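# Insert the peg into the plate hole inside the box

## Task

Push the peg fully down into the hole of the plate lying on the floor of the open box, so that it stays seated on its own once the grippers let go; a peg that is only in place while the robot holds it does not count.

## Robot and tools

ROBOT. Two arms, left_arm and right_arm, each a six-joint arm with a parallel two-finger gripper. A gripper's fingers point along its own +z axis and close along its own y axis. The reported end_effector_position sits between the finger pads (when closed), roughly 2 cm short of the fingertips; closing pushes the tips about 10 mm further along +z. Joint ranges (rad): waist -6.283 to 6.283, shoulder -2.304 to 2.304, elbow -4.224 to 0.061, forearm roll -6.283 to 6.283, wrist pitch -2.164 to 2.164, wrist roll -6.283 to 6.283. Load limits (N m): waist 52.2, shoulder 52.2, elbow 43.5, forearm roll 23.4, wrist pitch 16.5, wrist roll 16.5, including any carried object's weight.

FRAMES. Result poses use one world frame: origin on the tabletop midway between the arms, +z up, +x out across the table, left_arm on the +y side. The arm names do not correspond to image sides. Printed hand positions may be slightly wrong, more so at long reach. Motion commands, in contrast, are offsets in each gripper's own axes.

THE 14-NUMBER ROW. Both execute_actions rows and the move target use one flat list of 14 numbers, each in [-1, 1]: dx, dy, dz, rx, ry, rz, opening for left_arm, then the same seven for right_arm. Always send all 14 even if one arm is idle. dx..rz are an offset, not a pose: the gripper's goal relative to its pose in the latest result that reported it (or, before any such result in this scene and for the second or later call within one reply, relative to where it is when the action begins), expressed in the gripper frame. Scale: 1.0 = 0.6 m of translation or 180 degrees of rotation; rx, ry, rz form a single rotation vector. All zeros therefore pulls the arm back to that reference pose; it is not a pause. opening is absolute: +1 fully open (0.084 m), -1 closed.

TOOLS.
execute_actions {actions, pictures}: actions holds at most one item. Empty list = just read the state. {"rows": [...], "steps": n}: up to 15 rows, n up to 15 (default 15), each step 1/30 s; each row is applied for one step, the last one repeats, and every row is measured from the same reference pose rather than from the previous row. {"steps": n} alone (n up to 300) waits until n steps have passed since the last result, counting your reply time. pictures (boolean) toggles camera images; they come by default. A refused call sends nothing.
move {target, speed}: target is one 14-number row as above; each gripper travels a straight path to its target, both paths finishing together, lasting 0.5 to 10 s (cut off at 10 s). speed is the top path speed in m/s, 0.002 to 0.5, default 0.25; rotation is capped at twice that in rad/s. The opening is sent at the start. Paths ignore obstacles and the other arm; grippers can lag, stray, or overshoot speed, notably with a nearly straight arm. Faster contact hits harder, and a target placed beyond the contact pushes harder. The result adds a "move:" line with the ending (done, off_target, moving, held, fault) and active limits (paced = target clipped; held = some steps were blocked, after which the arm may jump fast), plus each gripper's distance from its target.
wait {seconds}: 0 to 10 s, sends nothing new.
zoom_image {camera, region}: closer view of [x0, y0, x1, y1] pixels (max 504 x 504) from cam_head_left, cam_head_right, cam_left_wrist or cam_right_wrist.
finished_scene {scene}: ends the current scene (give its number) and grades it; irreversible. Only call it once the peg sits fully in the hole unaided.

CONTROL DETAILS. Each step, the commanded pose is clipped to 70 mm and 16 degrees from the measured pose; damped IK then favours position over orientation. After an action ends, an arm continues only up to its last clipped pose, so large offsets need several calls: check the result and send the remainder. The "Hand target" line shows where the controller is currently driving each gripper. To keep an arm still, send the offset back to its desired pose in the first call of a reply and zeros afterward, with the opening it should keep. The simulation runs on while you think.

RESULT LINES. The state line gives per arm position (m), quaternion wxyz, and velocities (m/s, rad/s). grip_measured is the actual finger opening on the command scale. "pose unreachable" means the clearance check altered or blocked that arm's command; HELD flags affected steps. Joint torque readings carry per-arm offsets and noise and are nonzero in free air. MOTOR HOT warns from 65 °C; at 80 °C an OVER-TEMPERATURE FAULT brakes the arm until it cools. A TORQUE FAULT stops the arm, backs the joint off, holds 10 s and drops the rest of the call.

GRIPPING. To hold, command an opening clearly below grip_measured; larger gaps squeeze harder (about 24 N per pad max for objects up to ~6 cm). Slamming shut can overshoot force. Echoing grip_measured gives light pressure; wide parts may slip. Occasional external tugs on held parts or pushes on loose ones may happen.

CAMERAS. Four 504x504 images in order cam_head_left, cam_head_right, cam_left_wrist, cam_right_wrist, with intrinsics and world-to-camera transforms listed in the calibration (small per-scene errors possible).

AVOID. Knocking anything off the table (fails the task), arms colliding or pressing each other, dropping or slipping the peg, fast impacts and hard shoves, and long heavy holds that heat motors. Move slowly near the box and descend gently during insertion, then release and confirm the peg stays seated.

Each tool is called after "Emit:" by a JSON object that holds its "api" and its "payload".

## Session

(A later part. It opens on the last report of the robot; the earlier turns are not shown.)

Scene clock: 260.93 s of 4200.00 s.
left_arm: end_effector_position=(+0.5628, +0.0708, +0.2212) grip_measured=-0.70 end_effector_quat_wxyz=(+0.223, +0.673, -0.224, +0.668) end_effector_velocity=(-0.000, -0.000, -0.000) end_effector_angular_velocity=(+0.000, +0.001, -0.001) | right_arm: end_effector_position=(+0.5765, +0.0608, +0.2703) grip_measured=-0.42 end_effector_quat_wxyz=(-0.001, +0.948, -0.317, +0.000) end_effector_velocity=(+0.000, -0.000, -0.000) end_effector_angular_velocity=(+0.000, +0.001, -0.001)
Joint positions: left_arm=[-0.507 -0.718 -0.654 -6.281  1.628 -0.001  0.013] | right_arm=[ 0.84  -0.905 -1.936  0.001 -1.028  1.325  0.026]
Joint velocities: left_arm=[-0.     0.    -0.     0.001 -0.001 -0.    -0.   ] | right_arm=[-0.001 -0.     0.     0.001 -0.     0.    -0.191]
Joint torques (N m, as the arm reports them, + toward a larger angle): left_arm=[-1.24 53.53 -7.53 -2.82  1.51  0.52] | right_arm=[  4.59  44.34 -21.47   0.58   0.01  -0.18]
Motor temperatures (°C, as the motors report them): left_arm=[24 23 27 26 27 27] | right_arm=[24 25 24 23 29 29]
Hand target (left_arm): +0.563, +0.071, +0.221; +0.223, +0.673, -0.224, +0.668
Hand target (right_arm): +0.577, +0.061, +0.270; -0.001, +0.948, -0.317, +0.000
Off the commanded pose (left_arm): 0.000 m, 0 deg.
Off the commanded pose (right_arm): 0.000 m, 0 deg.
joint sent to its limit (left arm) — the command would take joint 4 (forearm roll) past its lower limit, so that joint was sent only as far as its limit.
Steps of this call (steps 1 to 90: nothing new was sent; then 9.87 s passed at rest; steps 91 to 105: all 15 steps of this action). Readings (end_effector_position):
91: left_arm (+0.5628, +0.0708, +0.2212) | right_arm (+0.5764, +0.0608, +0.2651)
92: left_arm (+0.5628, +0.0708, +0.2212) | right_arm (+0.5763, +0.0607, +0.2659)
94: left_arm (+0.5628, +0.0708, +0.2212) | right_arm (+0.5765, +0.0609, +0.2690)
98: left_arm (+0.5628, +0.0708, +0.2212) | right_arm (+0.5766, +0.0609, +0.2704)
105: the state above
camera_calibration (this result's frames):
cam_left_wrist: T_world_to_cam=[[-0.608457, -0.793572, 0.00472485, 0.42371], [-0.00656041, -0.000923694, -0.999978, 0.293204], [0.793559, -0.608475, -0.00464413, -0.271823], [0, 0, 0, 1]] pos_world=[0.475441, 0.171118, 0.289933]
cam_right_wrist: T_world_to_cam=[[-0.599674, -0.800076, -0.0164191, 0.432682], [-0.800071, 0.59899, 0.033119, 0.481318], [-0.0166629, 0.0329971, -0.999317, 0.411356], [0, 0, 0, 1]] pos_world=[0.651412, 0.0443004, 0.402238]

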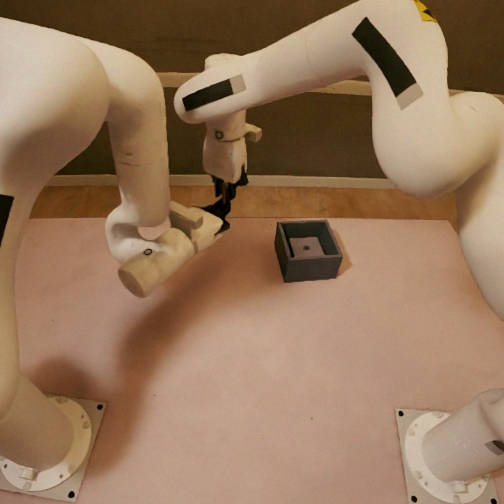

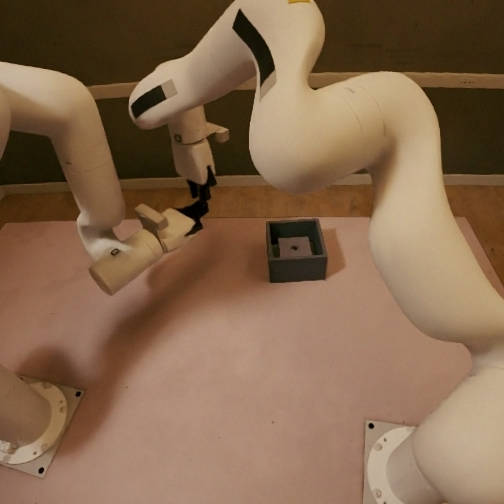

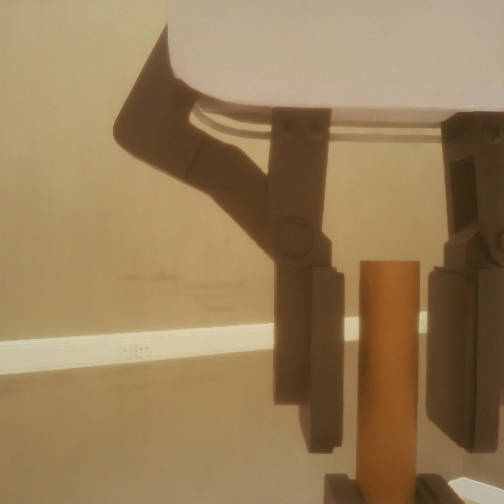

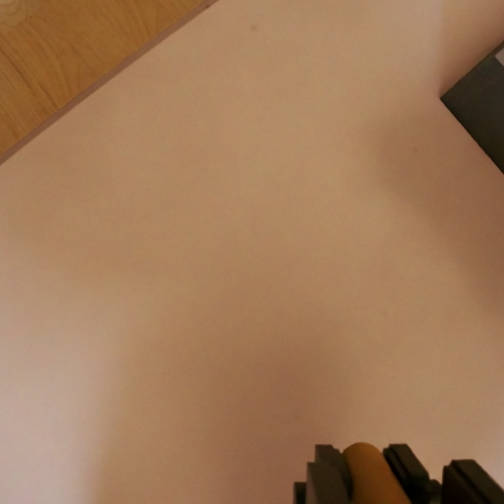

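Still closing; let me continue the close.

Emit:
{"api": "execute_actions", "payload": {"actions": [{"rows": [[0,0,0,0,0,0,-1, 0,0,0,0,0,0,-1]], "steps": 10}]}}

Scene clock: 262.43 s of 4200.00 s.
left_arm: end_effector_position=(+0.5628, +0.0708, +0.2212) grip_measured=-0.70 end_effector_quat_wxyz=(+0.223, +0.673, -0.224, +0.668) end_effector_velocity=(+0.000, +0.000, -0.001) end_effector_angular_velocity=(+0.001, +0.002, +0.000) | right_arm: end_effector_position=(+0.5765, +0.0609, +0.2703) grip_measured=-0.69 end_effector_quat_wxyz=(-0.001, +0.948, -0.317, +0.000) end_effector_velocity=(+0.000, -0.000, +0.000) end_effector_angular_velocity=(-0.000, -0.001, +0.000)
Joint positions: left_arm=[-0.507 -0.718 -0.654 -6.281  1.628 -0.001  0.013] | right_arm=[ 0.84  -0.905 -1.936  0.001 -1.028  1.325  0.014]
Joint velocities: left_arm=[ 0.    -0.    -0.    -0.    -0.002 -0.     0.   ] | right_arm=[-0.     0.001  0.    -0.001  0.     0.     0.   ]
Joint torques (N m, as the arm reports them, + toward a larger angle): left_arm=[-0.18 52.79 -7.26 -3.36  1.41  0.42] | right_arm=[  4.62  44.14 -20.35   0.52  -0.77  -0.17]
Motor temperatures (°C, as the motors report them): left_arm=[24 23 27 26 27 27] | right_arm=[24 25 24 23 29 29]
Hand target (left_arm): +0.563, +0.071, +0.221; +0.223, +0.673, -0.224, +0.668
Hand target (right_arm): +0.576, +0.061, +0.270; -0.001, +0.948, -0.317, +0.000
Off the commanded pose (left_arm): 0.000 m, 0 deg.
Off the commanded pose (right_arm): 0.000 m, 0 deg.
joint sent to its limit (left arm) — the command would take joint 4 (forearm roll) past its lower limit, so that joint was sent only as far as its limit.
Steps of this call (steps 1 to 35: nothing new was sent; steps 36 to 45: all 10 steps of this action). Readings (end_effector_position):
36: left_arm (+0.5628, +0.0708, +0.2212) | right_arm (+0.5765, +0.0609, +0.2703)
37: left_arm (+0.5628, +0.0708, +0.2212) | right_arm (+0.5765, +0.0609, +0.2703)
39: left_arm (+0.5628, +0.0708, +0.2212) | right_arm (+0.5765, +0.0609, +0.2703)
43: left_arm (+0.5628, +0.0708, +0.2212) | right_arm (+0.5765, +0.0609, +0.2703)
45: the state above
camera_calibration (this result's frames):
cam_left_wrist: T_world_to_cam=[[-0.608489, -0.793548, 0.00472382, 0.423709], [-0.00658857, -0.000900569, -0.999978, 0.293206], [0.793535, -0.608506, -0.00468036, -0.271797], [0, 0, 0, 1]] pos_world=[0.475434, 0.171108, 0.289926]
cam_right_wrist: T_world_to_cam=[[-0.59967, -0.800077, -0.016535, 0.432743], [-0.800076, 0.598985, 0.0330962, 0.481328], [-0.0165752, 0.0330761, -0.999315, 0.411322], [0, 0, 0, 1]] pos_world=[0.651419, 0.044314, 0.402266]

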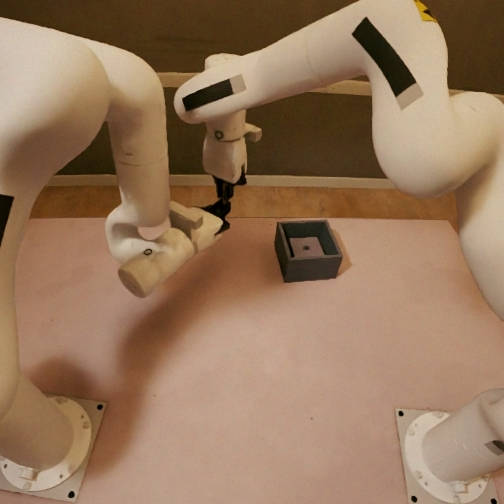

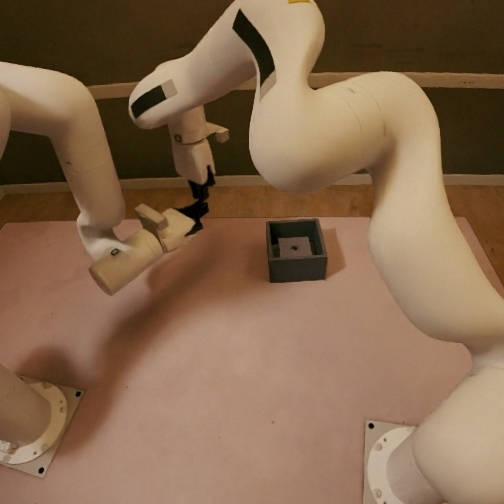

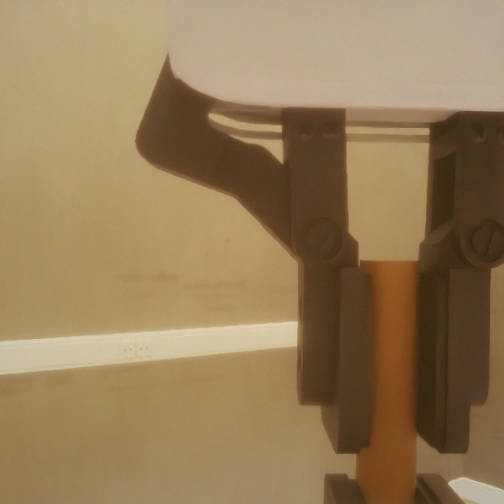

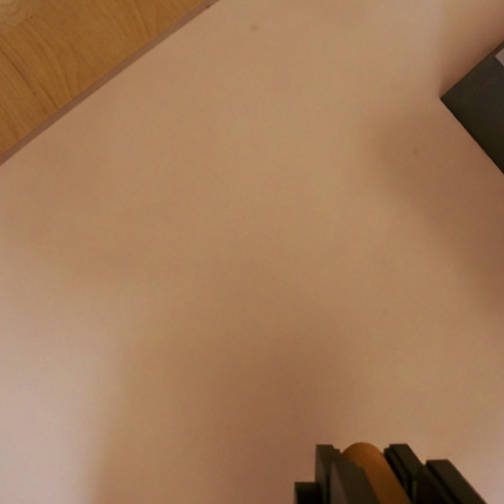

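Emit:
{"api": "execute_actions", "payload": {"actions": "[{\"rows\": [[0,0,0,0,0,0,1, 0,0,0,0,0,0,-1]], \"steps\": 15}], \"pictures\": false}"}}

Emit:
{"api": "move", "payload": {"target": [0, 0, -0.2, 0, 0, 0, 1, 0, 0, 0, 0, 0, 0, -1], "speed": 0.25}}


Scene clock: 265.53 s of 4200.00 s.
left_arm: end_effector_position=(+0.4668, +0.1424, +0.2216) grip_measured=+1.00 end_effector_quat_wxyz=(+0.223, +0.673, -0.223, +0.669) end_effector_velocity=(-0.002, +0.001, -0.000) end_effector_angular_velocity=(-0.000, +0.001, -0.001) | right_arm: end_effector_position=(+0.5765, +0.0609, +0.2703) grip_measured=-0.69 end_effector_quat_wxyz=(-0.001, +0.948, -0.317, +0.000) end_effector_velocity=(+0.000, +0.000, +0.000) end_effector_angular_velocity=(+0.001, -0.000, -0.001)
Joint positions: left_arm=[-0.507 -0.651 -0.363 -6.281  1.852 -0.001  0.084] | right_arm=[ 0.84  -0.905 -1.936  0.001 -1.028  1.325  0.014]
Joint velocities: left_arm=[ 0.     0.     0.004  0.001  0.003 -0.     0.   ] | right_arm=[ 0.     0.    -0.     0.    -0.     0.001 -0.   ]
Joint torques (N m, as the arm reports them, + toward a larger angle): left_arm=[-0.7  44.66 -3.55 -3.23  1.4   0.52] | right_arm=[  5.12  44.23 -21.23   1.04   0.01  -0.12]
Motor temperatures (°C, as the motors report them): left_arm=[24 23 27 26 27 27] | right_arm=[24 25 24 23 29 29]
Hand target (left_arm): +0.467, +0.143, +0.222; +0.223, +0.673, -0.224, +0.668
Hand target (right_arm): +0.577, +0.061, +0.270; -0.001, +0.948, -0.317, +0.000
Off the commanded pose (left_arm): 0.000 m, 0 deg.
Off the commanded pose (right_arm): 0.000 m, 0 deg.
move: done
camera_calibration (this result's frames):
cam_left_wrist: T_world_to_cam=[[-0.608383, -0.793627, 0.00521659, 0.421955], [-0.00658934, -0.00152166, -0.999977, 0.293201], [0.793616, -0.608403, -0.00430372, -0.152202], [0, 0, 0, 1]] pos_world=[0.379432, 0.242721, 0.290338]
cam_right_wrist: T_world_to_cam=[[-0.59967, -0.800077, -0.0165322, 0.432741], [-0.800076, 0.598985, 0.0330967, 0.481328], [-0.0165774, 0.0330741, -0.999315, 0.411323], [0, 0, 0, 1]] pos_world=[0.651419, 0.0443137, 0.402265]

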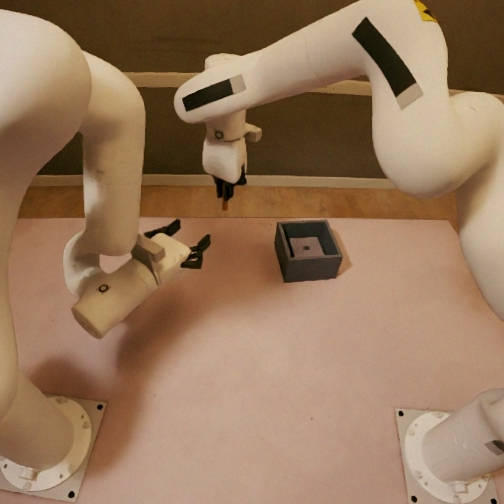

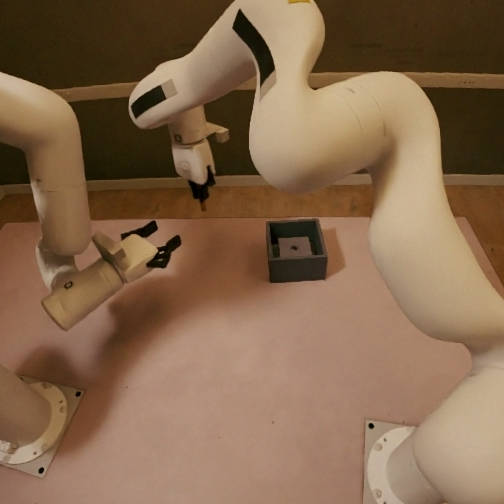

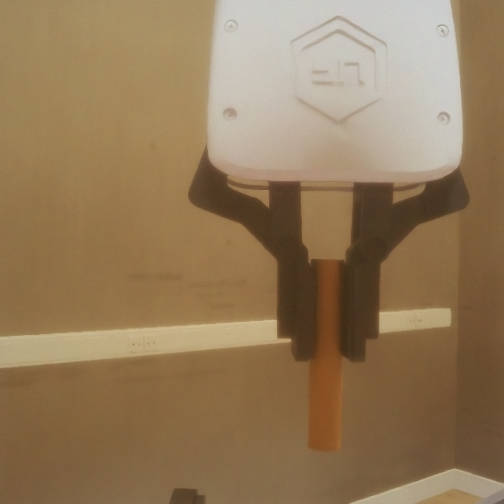

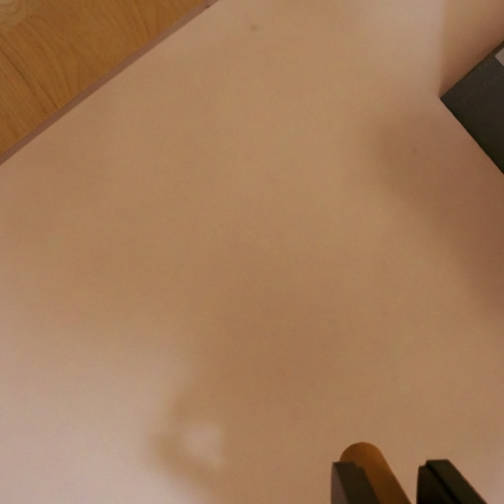

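Emit:
{"api": "move", "payload": {"target": [0, 0, 0, 0, 0, 0, 1, 0.2553, 0.3137, 0.0005, 0, 0, 0, -1], "speed": 0.2}}

Scene clock: 299.77 s of 4200.00 s.
left_arm: end_effector_position=(+0.4668, +0.1424, +0.2216) grip_measured=+1.00 end_effector_quat_wxyz=(+0.223, +0.673, -0.223, +0.669) end_effector_velocity=(+0.000, +0.000, -0.000) end_effector_angular_velocity=(+0.001, +0.000, +0.002) | right_arm: end_effector_position=(+0.5859, -0.1815, +0.2695) grip_measured=-0.69 end_effector_quat_wxyz=(-0.001, +0.949, -0.317, +0.001) end_effector_velocity=(+0.000, -0.002, +0.000) end_effector_angular_velocity=(-0.000, -0.001, +0.000)
Joint positions: left_arm=[-0.507 -0.651 -0.363 -6.281  1.852 -0.001  0.084] | right_arm=[ 0.529 -0.592 -1.429  0.001 -0.835  1.013  0.014]
Joint velocities: left_arm=[ 0.    -0.    -0.    -0.002 -0.001 -0.     0.   ] | right_arm=[-0.003  0.002  0.002 -0.001  0.001 -0.003 -0.   ]
Joint torques (N m, as the arm reports them, + toward a larger angle): left_arm=[-1.1  44.15 -3.68 -2.93  1.44  0.53] | right_arm=[  3.99  36.57 -20.85   0.73   0.06  -0.11]
Motor temperatures (°C, as the motors report them): left_arm=[24 23 27 26 27 27] | right_arm=[24 25 24 23 29 29]
Hand target (left_arm): +0.467, +0.142, +0.222; +0.223, +0.673, -0.223, +0.669
Hand target (right_arm): +0.586, -0.182, +0.270; -0.001, +0.948, -0.317, +0.001
Off the commanded pose (left_arm): 0.000 m, 0 deg.
Off the commanded pose (right_arm): 0.000 m, 0 deg.
joint sent to its limit (left arm) — the command would take joint 4 (forearm roll) past its lower limit, so that joint was sent only as far as its limit.
After step 90, 29.60 s passed at rest.
move: done
camera_calibration (this result's frames):
cam_left_wrist: T_world_to_cam=[[-0.608389, -0.793622, 0.00521655, 0.421958], [-0.00658996, -0.00152109, -0.999977, 0.293201], [0.793612, -0.60841, -0.00430452, -0.152198], [0, 0, 0, 1]] pos_world=[0.379433, 0.242723, 0.290338]
cam_right_wrist: T_world_to_cam=[[-0.599218, -0.80043, -0.0157901, 0.243903], [-0.800414, 0.598566, 0.032485, 0.634365], [-0.0165505, 0.0321043, -0.999347, 0.418554], [0, 0, 0, 1]] pos_world=[0.660833, -0.197919, 0.401525]

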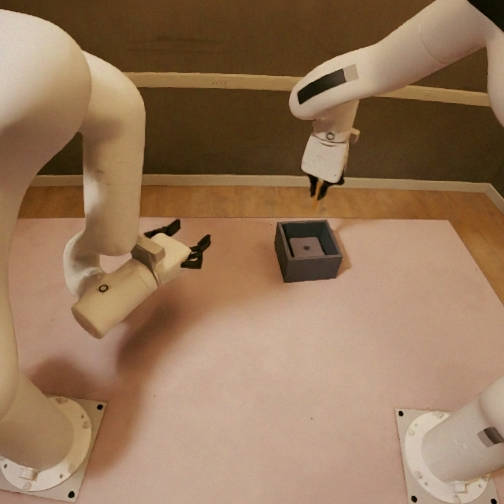

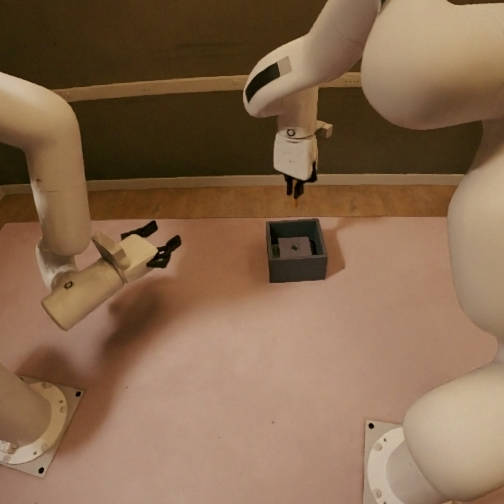

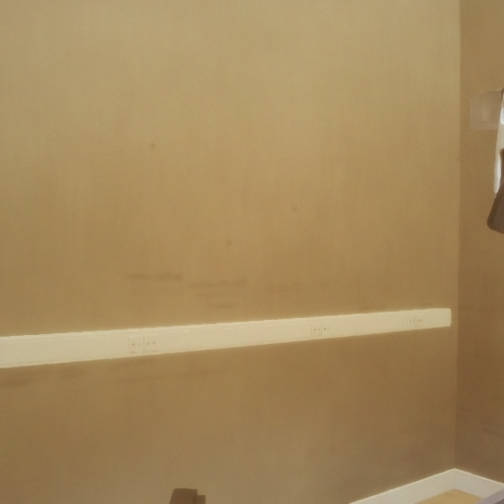

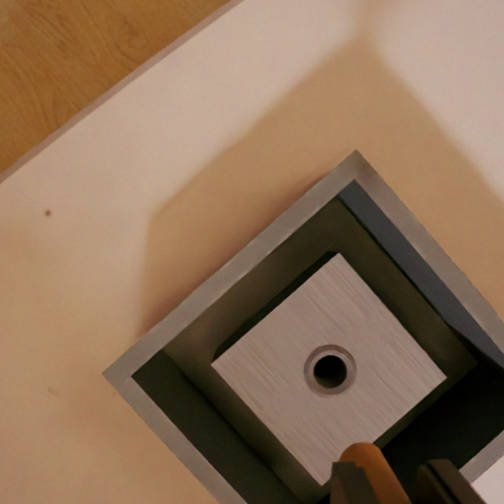

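Emit:
{"api": "zoom_image", "payload": {"camera": "cam_right_wrist", "region": [230, 280, 430, 480]}}

Region (230, 280, 430, 480) of cam_right_wrist's 504x504 image, scaled by 2.520, with more detail than that image has.

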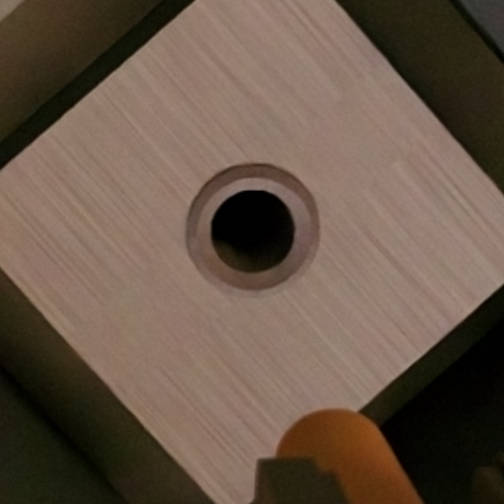

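Emit:
{"api": "move", "payload": {"target": [0, 0, 0, 0, 0, 0, 1, 0, 0.004, 0.0667, 0, 0, 0, -1], "speed": 0.1}}

Scene clock: 363.27 s of 4200.00 s.
left_arm: end_effector_position=(+0.4668, +0.1424, +0.2216) grip_measured=+1.00 end_effector_quat_wxyz=(+0.223, +0.673, -0.223, +0.669) end_effector_velocity=(+0.000, -0.000, -0.000) end_effector_angular_velocity=(+0.000, +0.001, -0.000) | right_arm: end_effector_position=(+0.5846, -0.1833, +0.2298) grip_measured=-0.69 end_effector_quat_wxyz=(-0.001, +0.949, -0.317, +0.001) end_effector_velocity=(-0.000, -0.000, -0.002) end_effector_angular_velocity=(-0.000, +0.001, -0.001)
Joint positions: left_arm=[-0.507 -0.651 -0.363 -6.281  1.852 -0.001  0.084] | right_arm=[ 0.527 -0.631 -1.392  0.001 -0.759  1.011  0.014]
Joint velocities: left_arm=[-0.     0.    -0.     0.    -0.002 -0.001 -0.   ] | right_arm=[-0.    -0.001  0.002  0.     0.002  0.    -0.   ]
Joint torques (N m, as the arm reports them, + toward a larger angle): left_arm=[-0.55 44.49 -3.64 -3.05  1.41  0.5 ] | right_arm=[  3.56  36.82 -20.05   0.59  -0.03  -0.13]
Motor temperatures (°C, as the motors report them): left_arm=[24 23 27 26 27 27] | right_arm=[24 25 24 23 29 29]
Hand target (left_arm): +0.467, +0.142, +0.222; +0.223, +0.673, -0.223, +0.669
Hand target (right_arm): +0.584, -0.183, +0.229; -0.001, +0.949, -0.317, +0.001
Off the commanded pose (left_arm): 0.000 m, 0 deg.
Off the commanded pose (right_arm): 0.000 m, 0 deg.
joint sent to its limit (left arm) — the command would take joint 4 (forearm roll) past its lower limit, so that joint was sent only as far as its limit.
After step 90, 59.70 s passed at rest.
move: done
camera_calibration (this result's frames):
cam_left_wrist: T_world_to_cam=[[-0.608389, -0.793622, 0.00521655, 0.421958], [-0.00658985, -0.00152117, -0.999977, 0.293201], [0.793612, -0.60841, -0.00430439, -0.152198], [0, 0, 0, 1]] pos_world=[0.379433, 0.242723, 0.290338]
cam_right_wrist: T_world_to_cam=[[-0.599139, -0.800481, -0.016187, 0.24109], [-0.800481, 0.598485, 0.0323401, 0.635701], [-0.0161999, 0.0323336, -0.999346, 0.37868], [0, 0, 0, 1]] pos_world=[0.659447, -0.199714, 0.361776]

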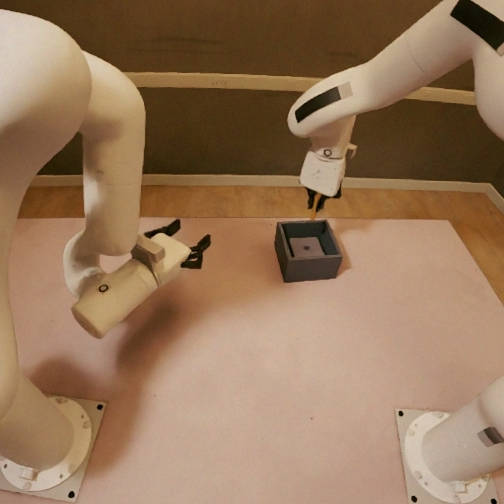

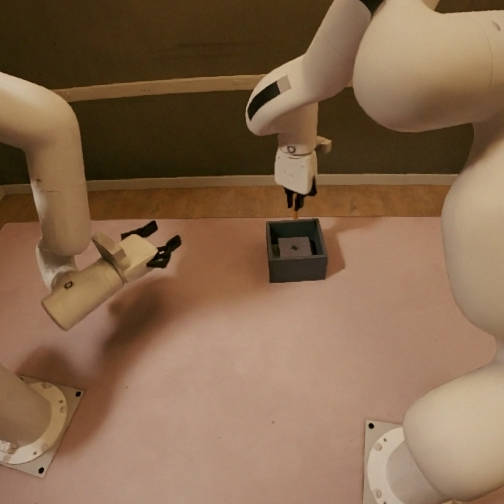

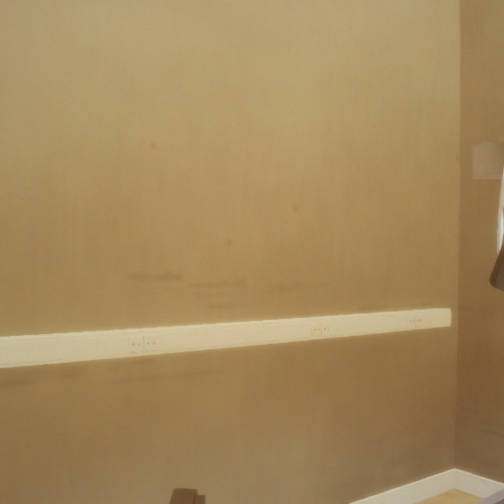

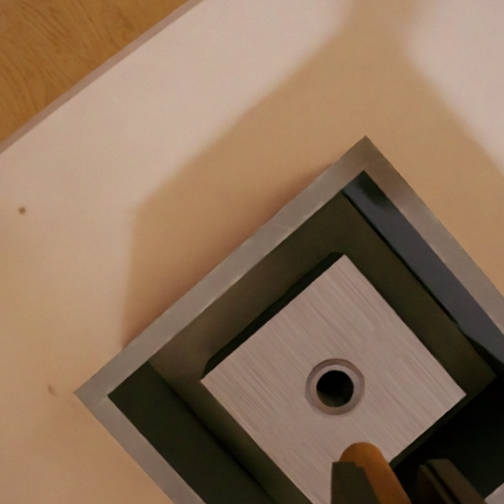

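Emit:
{"api": "zoom_image", "payload": {"camera": "cam_right_wrist", "region": [235, 290, 435, 490]}}

Region (235, 290, 435, 490) of cam_right_wrist's 504x504 image, scaled by 2.520, with more detail than that image has.

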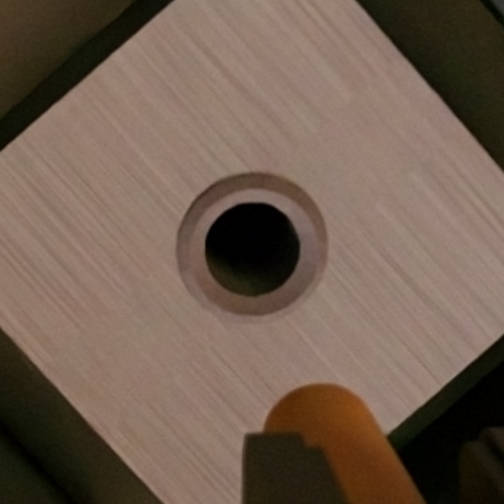

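Emit:
{"api": "zoom_image", "payload": {"camera": "cam_head_left", "region": [260, 130, 380, 290]}}

Region (260, 130, 380, 290) of cam_head_left's 504x504 image, scaled by 3.150, with more detail than that image has; it fills the left 378 columns of this view, and the rest is white.

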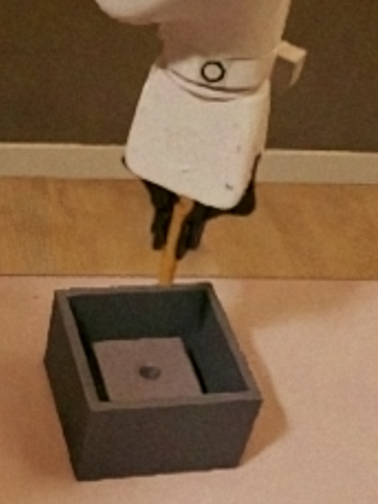

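Emit:
{"api": "move", "payload": {"target": [-0.0665, 0.1086, 0.168, -0.1833, 0, 0, 1, 0, 0, 0, 0, 0, -0.292, -1], "speed": 0.25}}

Scene clock: 485.53 s of 4200.00 s.
left_arm: end_effector_position=(+0.5083, +0.0302, +0.1816) grip_measured=+1.00 end_effector_quat_wxyz=(+0.404, +0.582, -0.405, +0.578) end_effector_velocity=(+0.000, -0.001, +0.000) end_effector_angular_velocity=(-0.001, -0.002, -0.003) | right_arm: end_effector_position=(+0.5846, -0.1833, +0.2298) grip_measured=-0.69 end_effector_quat_wxyz=(-0.001, +0.991, +0.136, +0.001) end_effector_velocity=(+0.000, +0.000, +0.000) end_effector_angular_velocity=(+0.001, +0.000, +0.005)
Joint positions: left_arm=[-0.339 -0.853 -0.763 -5.535  1.631  0.058  0.084] | right_arm=[ 0.527 -0.631 -1.392  0.001 -0.759  0.094  0.014]
Joint velocities: left_arm=[ 0.    -0.001 -0.003  0.003 -0.     0.001  0.   ] | right_arm=[-0.    -0.    -0.     0.001 -0.    -0.006  0.   ]
Joint torques (N m, as the arm reports them, + toward a larger angle): left_arm=[-1.24 57.07 -7.18 -2.78  1.4   0.5 ] | right_arm=[  3.66  36.77 -19.74   0.48  -0.04  -0.17]
Motor temperatures (°C, as the motors report them): left_arm=[24 23 27 26 27 27] | right_arm=[24 25 24 23 29 29]
Hand target (left_arm): +0.508, +0.030, +0.182; +0.404, +0.582, -0.405, +0.578
Hand target (right_arm): +0.585, -0.183, +0.230; -0.001, +0.991, +0.136, +0.001
Off the commanded pose (left_arm): 0.000 m, 0 deg.
Off the commanded pose (right_arm): 0.000 m, 0 deg.
After step 90, 117.00 s passed at rest.
move: done
camera_calibration (this result's frames):
cam_left_wrist: T_world_to_cam=[[-0.942419, -0.33437, 0.00647854, 0.514031], [-0.00726297, 0.00109578, -0.999973, 0.253531], [0.334354, -0.942441, -0.00346121, -0.0102164], [0, 0, 0, 1]] pos_world=[0.489691, 0.161971, 0.250158]
cam_right_wrist: T_world_to_cam=[[0.271019, -0.962464, -0.0145735, -0.297652], [-0.961993, -0.271351, 0.030622, 0.571065], [-0.0334271, 0.00572046, -0.999425, 0.38389], [0, 0, 0, 1]] pos_world=[0.642862, -0.133716, 0.361844]

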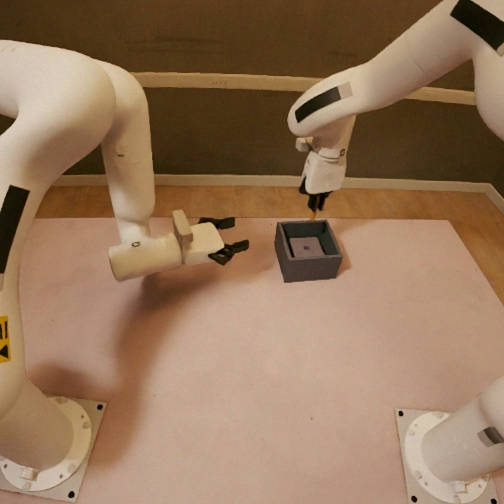

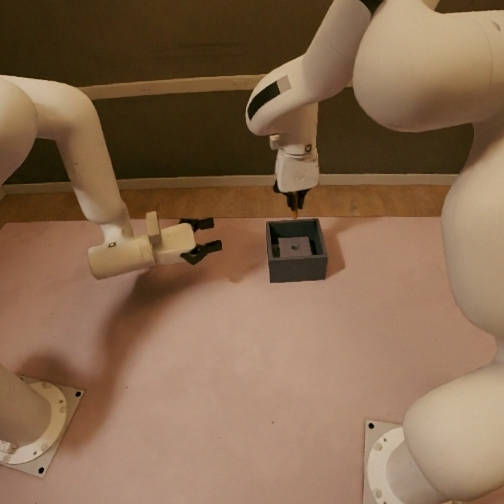

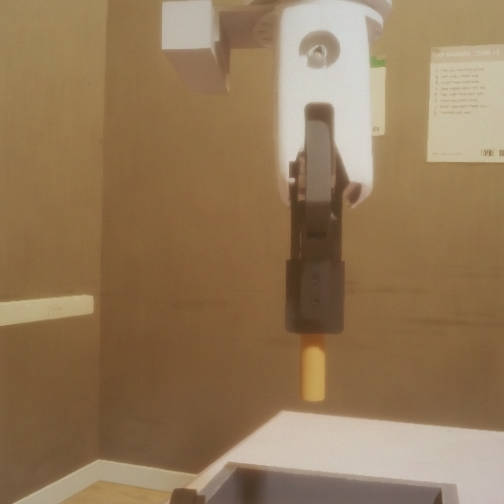

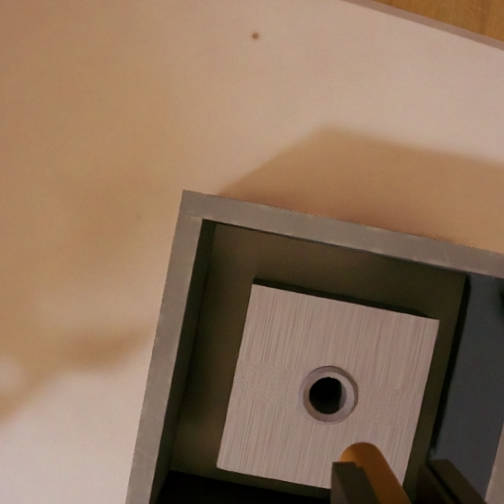

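Emit:
{"api": "zoom_image", "payload": {"camera": "cam_left_wrist", "region": [215, 230, 415, 430]}}

Region (215, 230, 415, 430) of cam_left_wrist's 504x504 image, scaled by 2.520, with more detail than that image has.

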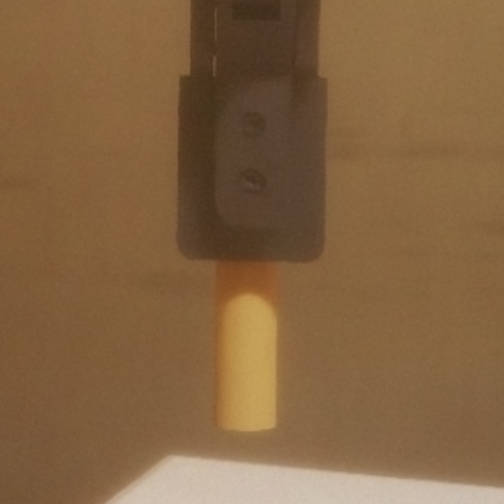

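Emit:
{"api": "zoom_image", "payload": {"camera": "cam_right_wrist", "region": [235, 290, 435, 490]}}

Region (235, 290, 435, 490) of cam_right_wrist's 504x504 image, scaled by 2.520, with more detail than that image has.

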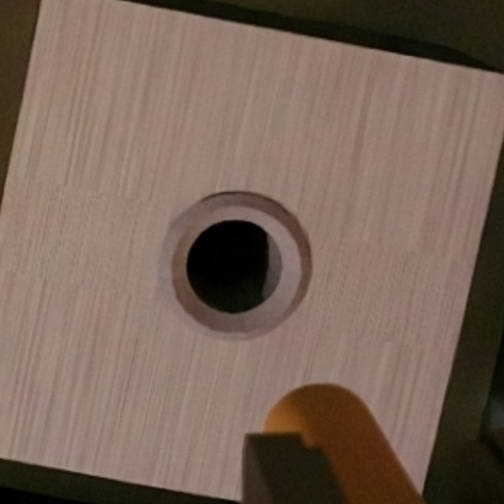

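Emit:
{"api": "move", "payload": {"target": [0, 0, 0, 0, 0, 0, 1, -0.00883, 0.00185, 0.15, 0, 0, 0, -1], "speed": 0.1}}

Scene clock: 548.20 s of 4200.00 s.
left_arm: end_effector_position=(+0.5083, +0.0302, +0.1816) grip_measured=+1.00 end_effector_quat_wxyz=(+0.404, +0.582, -0.405, +0.578) end_effector_velocity=(-0.000, -0.000, -0.000) end_effector_angular_velocity=(+0.000, +0.000, -0.001) | right_arm: end_effector_position=(+0.5799, -0.1855, +0.1400) grip_measured=-0.69 end_effector_quat_wxyz=(-0.001, +0.991, +0.136, +0.001) end_effector_velocity=(-0.000, -0.000, -0.001) end_effector_angular_velocity=(-0.001, +0.001, -0.001)
Joint positions: left_arm=[-0.339 -0.853 -0.763 -5.535  1.631  0.058  0.084] | right_arm=[ 0.526 -0.741 -1.34   0.002 -0.596  0.093  0.014]
Joint velocities: left_arm=[-0. -0. -0.  0. -0. -0.  0.] | right_arm=[ 0.    -0.001  0.001 -0.     0.001  0.001 -0.   ]
Joint torques (N m, as the arm reports them, + toward a larger angle): left_arm=[-0.81 57.36 -7.01 -2.79  1.44  0.51] | right_arm=[  3.99  35.88 -18.61   0.54  -0.06  -0.13]
Motor temperatures (°C, as the motors report them): left_arm=[24 23 27 26 27 27] | right_arm=[24 25 24 23 29 29]
Hand target (left_arm): +0.508, +0.030, +0.182; +0.404, +0.582, -0.405, +0.578
Hand target (right_arm): +0.580, -0.186, +0.140; -0.001, +0.991, +0.136, +0.001
Off the commanded pose (left_arm): 0.000 m, 0 deg.
Off the commanded pose (right_arm): 0.000 m, 0 deg.
After step 90, 58.40 s passed at rest.
move: done
camera_calibration (this result's frames):
cam_left_wrist: T_world_to_cam=[[-0.94242, -0.33437, 0.00647845, 0.514032], [-0.00726277, 0.0010955, -0.999973, 0.253531], [0.334354, -0.942441, -0.00346087, -0.0102164], [0, 0, 0, 1]] pos_world=[0.489691, 0.161971, 0.250158]
cam_right_wrist: T_world_to_cam=[[0.27119, -0.962412, -0.014836, -0.299867], [-0.961959, -0.271527, 0.0301476, 0.56876], [-0.0330428, 0.00609589, -0.999435, 0.293887], [0, 0, 0, 1]] pos_world=[0.638155, -0.135953, 0.272125]

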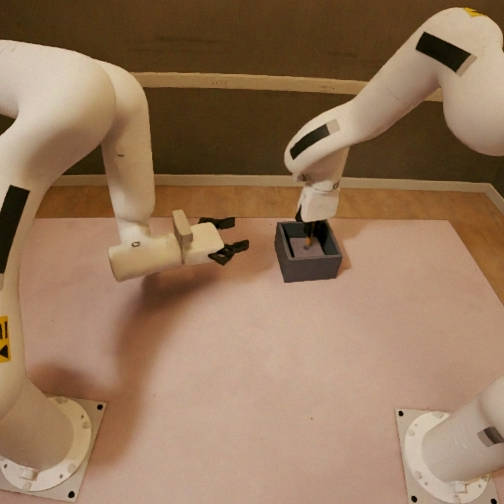

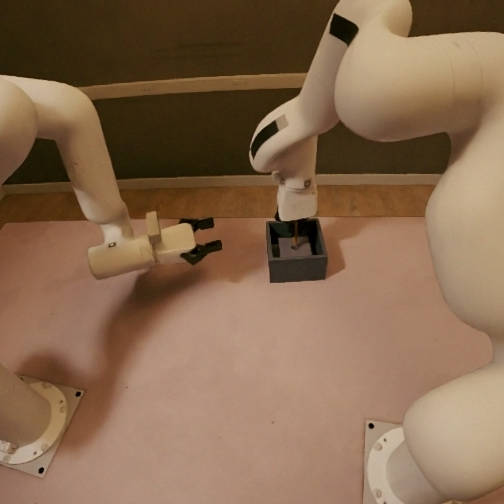

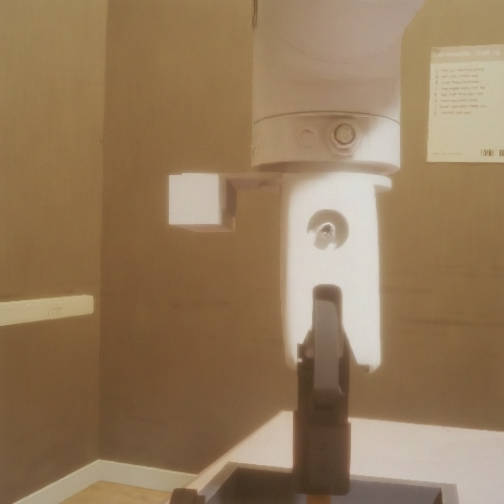

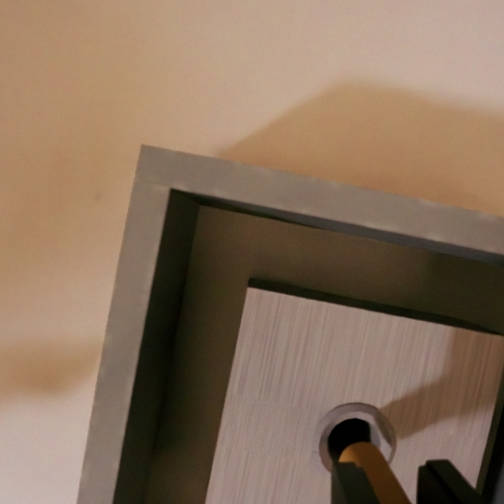

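Emit:
{"api": "zoom_image", "payload": {"camera": "cam_right_wrist", "region": [264, 344, 424, 504]}}

Region (264, 344, 424, 504) of cam_right_wrist's 504x504 image, scaled by 3.150, with more detail than that image has.

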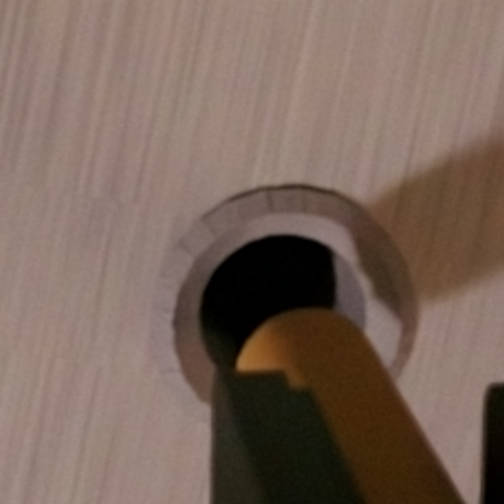

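Emit:
{"api": "move", "payload": {"target": [0, 0, 0, 0, 0, 0, 1, -0.00417, 0.00283, 0.0267, 0, 0, 0, -1], "speed": 0.03}}

Scene clock: 563.43 s of 4200.00 s.
left_arm: end_effector_position=(+0.5083, +0.0302, +0.1816) grip_measured=+1.00 end_effector_quat_wxyz=(+0.404, +0.582, -0.405, +0.578) end_effector_velocity=(+0.000, -0.000, -0.000) end_effector_angular_velocity=(+0.000, +0.001, -0.000) | right_arm: end_effector_position=(+0.5780, -0.1877, +0.1241) grip_measured=-0.69 end_effector_quat_wxyz=(-0.001, +0.991, +0.136, +0.001) end_effector_velocity=(+0.001, +0.000, +0.000) end_effector_angular_velocity=(+0.001, -0.002, -0.002)
Joint positions: left_arm=[-0.339 -0.853 -0.763 -5.535  1.631  0.058  0.084] | right_arm=[ 0.524 -0.76  -1.329  0.002 -0.566  0.09   0.014]
Joint velocities: left_arm=[-0.    -0.    -0.    -0.    -0.001 -0.001  0.   ] | right_arm=[-0.    -0.    -0.     0.001  0.002  0.002  0.   ]
Joint torques (N m, as the arm reports them, + toward a larger angle): left_arm=[-0.99 57.23 -6.97 -2.9   1.49  0.49] | right_arm=[  3.84  38.21 -18.26   0.55   0.06  -0.11]
Motor temperatures (°C, as the motors report them): left_arm=[24 23 27 26 27 27] | right_arm=[24 25 24 23 29 29]
Hand target (left_arm): +0.508, +0.030, +0.182; +0.404, +0.582, -0.405, +0.578
Hand target (right_arm): +0.578, -0.188, +0.124; -0.001, +0.991, +0.136, +0.001
Off the commanded pose (left_arm): 0.000 m, 0 deg.
Off the commanded pose (right_arm): 0.000 m, 0 deg.
After step 90, 11.43 s passed at rest.
move: done
camera_calibration (this result's frames):
cam_left_wrist: T_world_to_cam=[[-0.94242, -0.33437, 0.00647852, 0.514032], [-0.00726278, 0.00109532, -0.999973, 0.253531], [0.334354, -0.942441, -0.00346071, -0.0102165], [0, 0, 0, 1]] pos_world=[0.489691, 0.161971, 0.250158]
cam_right_wrist: T_world_to_cam=[[0.271219, -0.962403, -0.0148789, -0.301754], [-0.961953, -0.271557, 0.0300613, 0.566797], [-0.0329715, 0.00615957, -0.999437, 0.277885], [0, 0, 0, 1]] pos_world=[0.636236, -0.138203, 0.256201]

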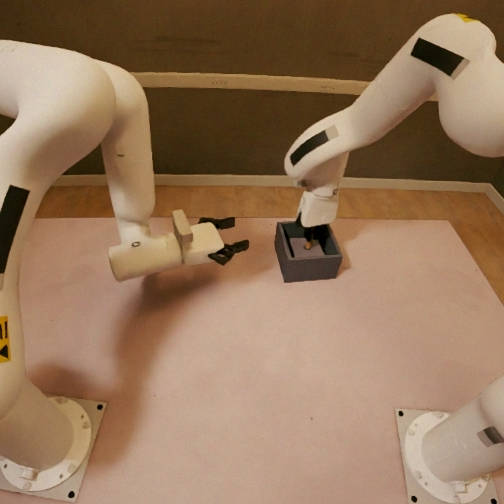

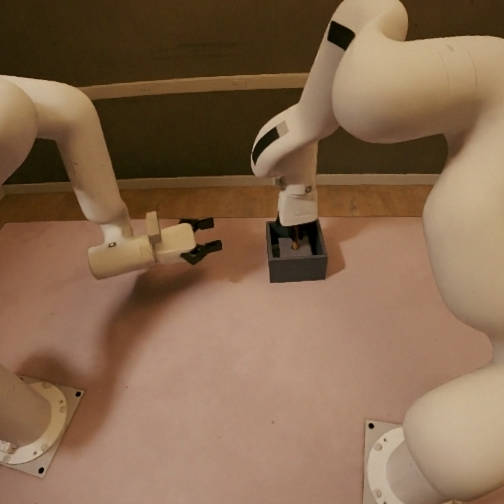

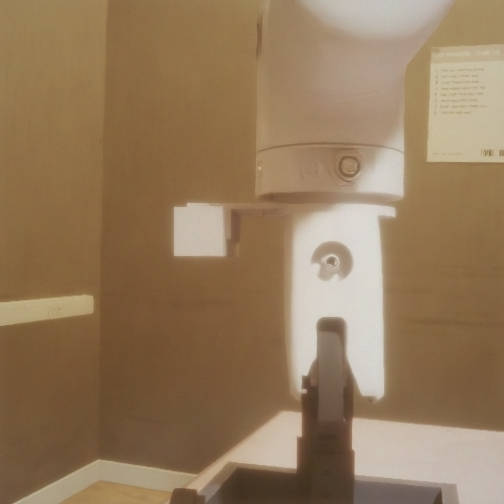

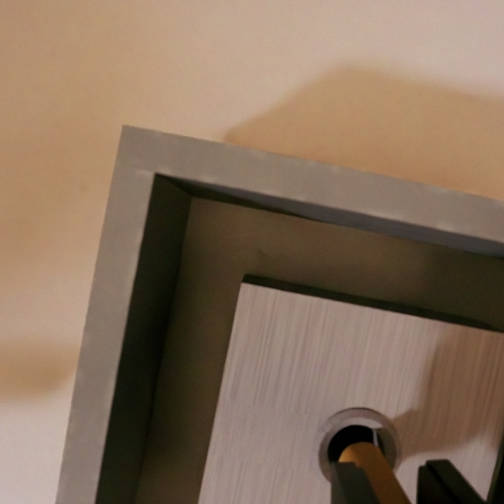

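Emit:
{"api": "zoom_image", "payload": {"camera": "cam_right_wrist", "region": [264, 344, 424, 504]}}

Region (264, 344, 424, 504) of cam_right_wrist's 504x504 image, scaled by 3.150, with more detail than that image has.

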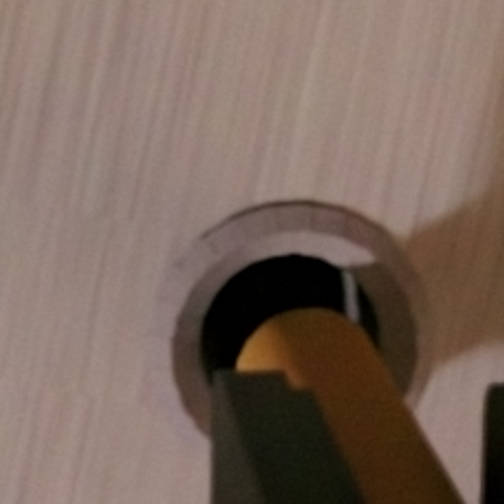

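Emit:
{"api": "move", "payload": {"target": [0, 0, 0, 0, 0, 0, 1, 0, 0, 0.0417, 0, 0, 0, -1], "speed": 0.02}}

Scene clock: 572.63 s of 4200.00 s.
left_arm: end_effector_position=(+0.5083, +0.0302, +0.1816) grip_measured=+1.00 end_effector_quat_wxyz=(+0.404, +0.582, -0.405, +0.578) end_effector_velocity=(+0.000, +0.000, -0.000) end_effector_angular_velocity=(+0.001, +0.000, +0.000) | right_arm: end_effector_position=(+0.5781, -0.1877, +0.0991) grip_measured=-0.69 end_effector_quat_wxyz=(-0.001, +0.991, +0.136, +0.001) end_effector_velocity=(-0.000, -0.000, -0.001) end_effector_angular_velocity=(-0.000, +0.001, +0.000)
Joint positions: left_arm=[-0.339 -0.853 -0.763 -5.535  1.631  0.058  0.084] | right_arm=[ 0.524 -0.801 -1.331  0.002 -0.526  0.09   0.014]
Joint velocities: left_arm=[ 0.    -0.    -0.     0.    -0.001 -0.    -0.   ] | right_arm=[-0.    -0.001  0.     0.     0.    -0.001 -0.   ]
Joint torques (N m, as the arm reports them, + toward a larger angle): left_arm=[-1.29 57.62 -7.21 -2.82  1.49  0.48] | right_arm=[  3.38  38.76 -17.16   0.56  -0.58  -0.2 ]
Motor temperatures (°C, as the motors report them): left_arm=[24 23 27 26 27 27] | right_arm=[24 25 24 23 29 29]
Hand target (left_arm): +0.508, +0.030, +0.182; +0.404, +0.582, -0.405, +0.578
Hand target (right_arm): +0.578, -0.188, +0.099; -0.001, +0.991, +0.136, +0.001
Off the commanded pose (left_arm): 0.000 m, 0 deg.
Off the commanded pose (right_arm): 0.000 m, 0 deg.
After step 90, 4.70 s passed at rest.
move: done
camera_calibration (this result's frames):
cam_left_wrist: T_world_to_cam=[[-0.94242, -0.33437, 0.00647843, 0.514032], [-0.00726268, 0.00109528, -0.999973, 0.253531], [0.334354, -0.942441, -0.00346064, -0.0102166], [0, 0, 0, 1]] pos_world=[0.489691, 0.161971, 0.250158]
cam_right_wrist: T_world_to_cam=[[0.271254, -0.962392, -0.0149438, -0.302071], [-0.961944, -0.271593, 0.0299985, 0.567588], [-0.032929, 0.00623786, -0.999438, 0.252921], [0, 0, 0, 1]] pos_world=[0.636255, -0.138135, 0.231238]

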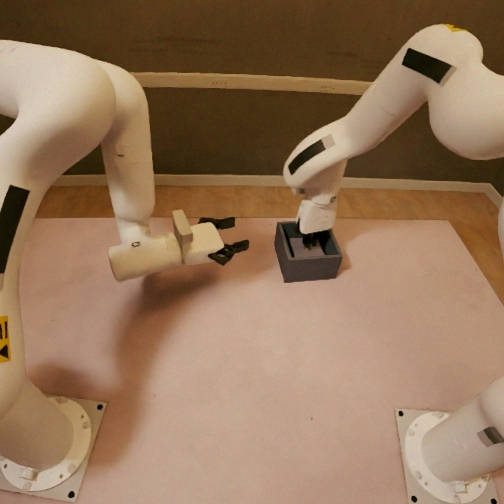

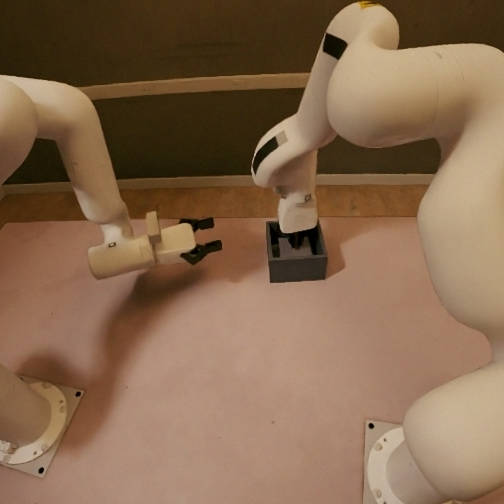

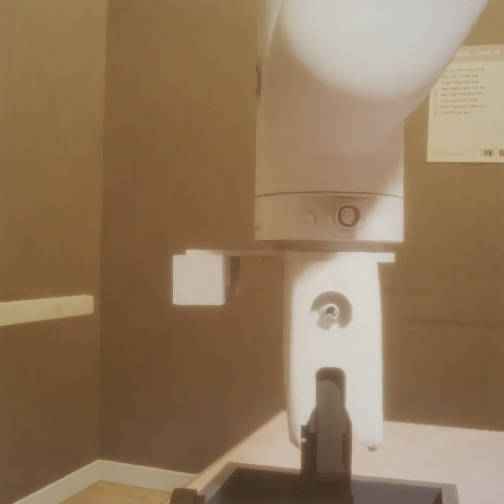

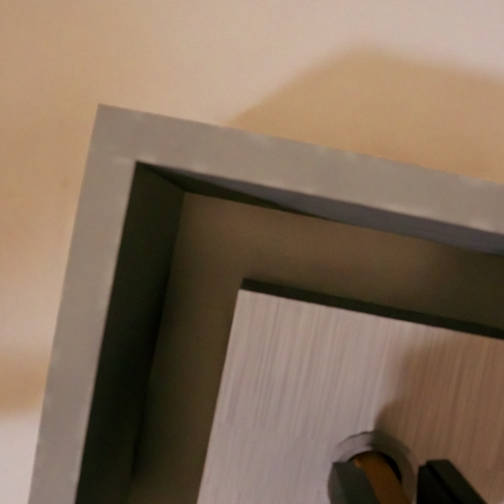

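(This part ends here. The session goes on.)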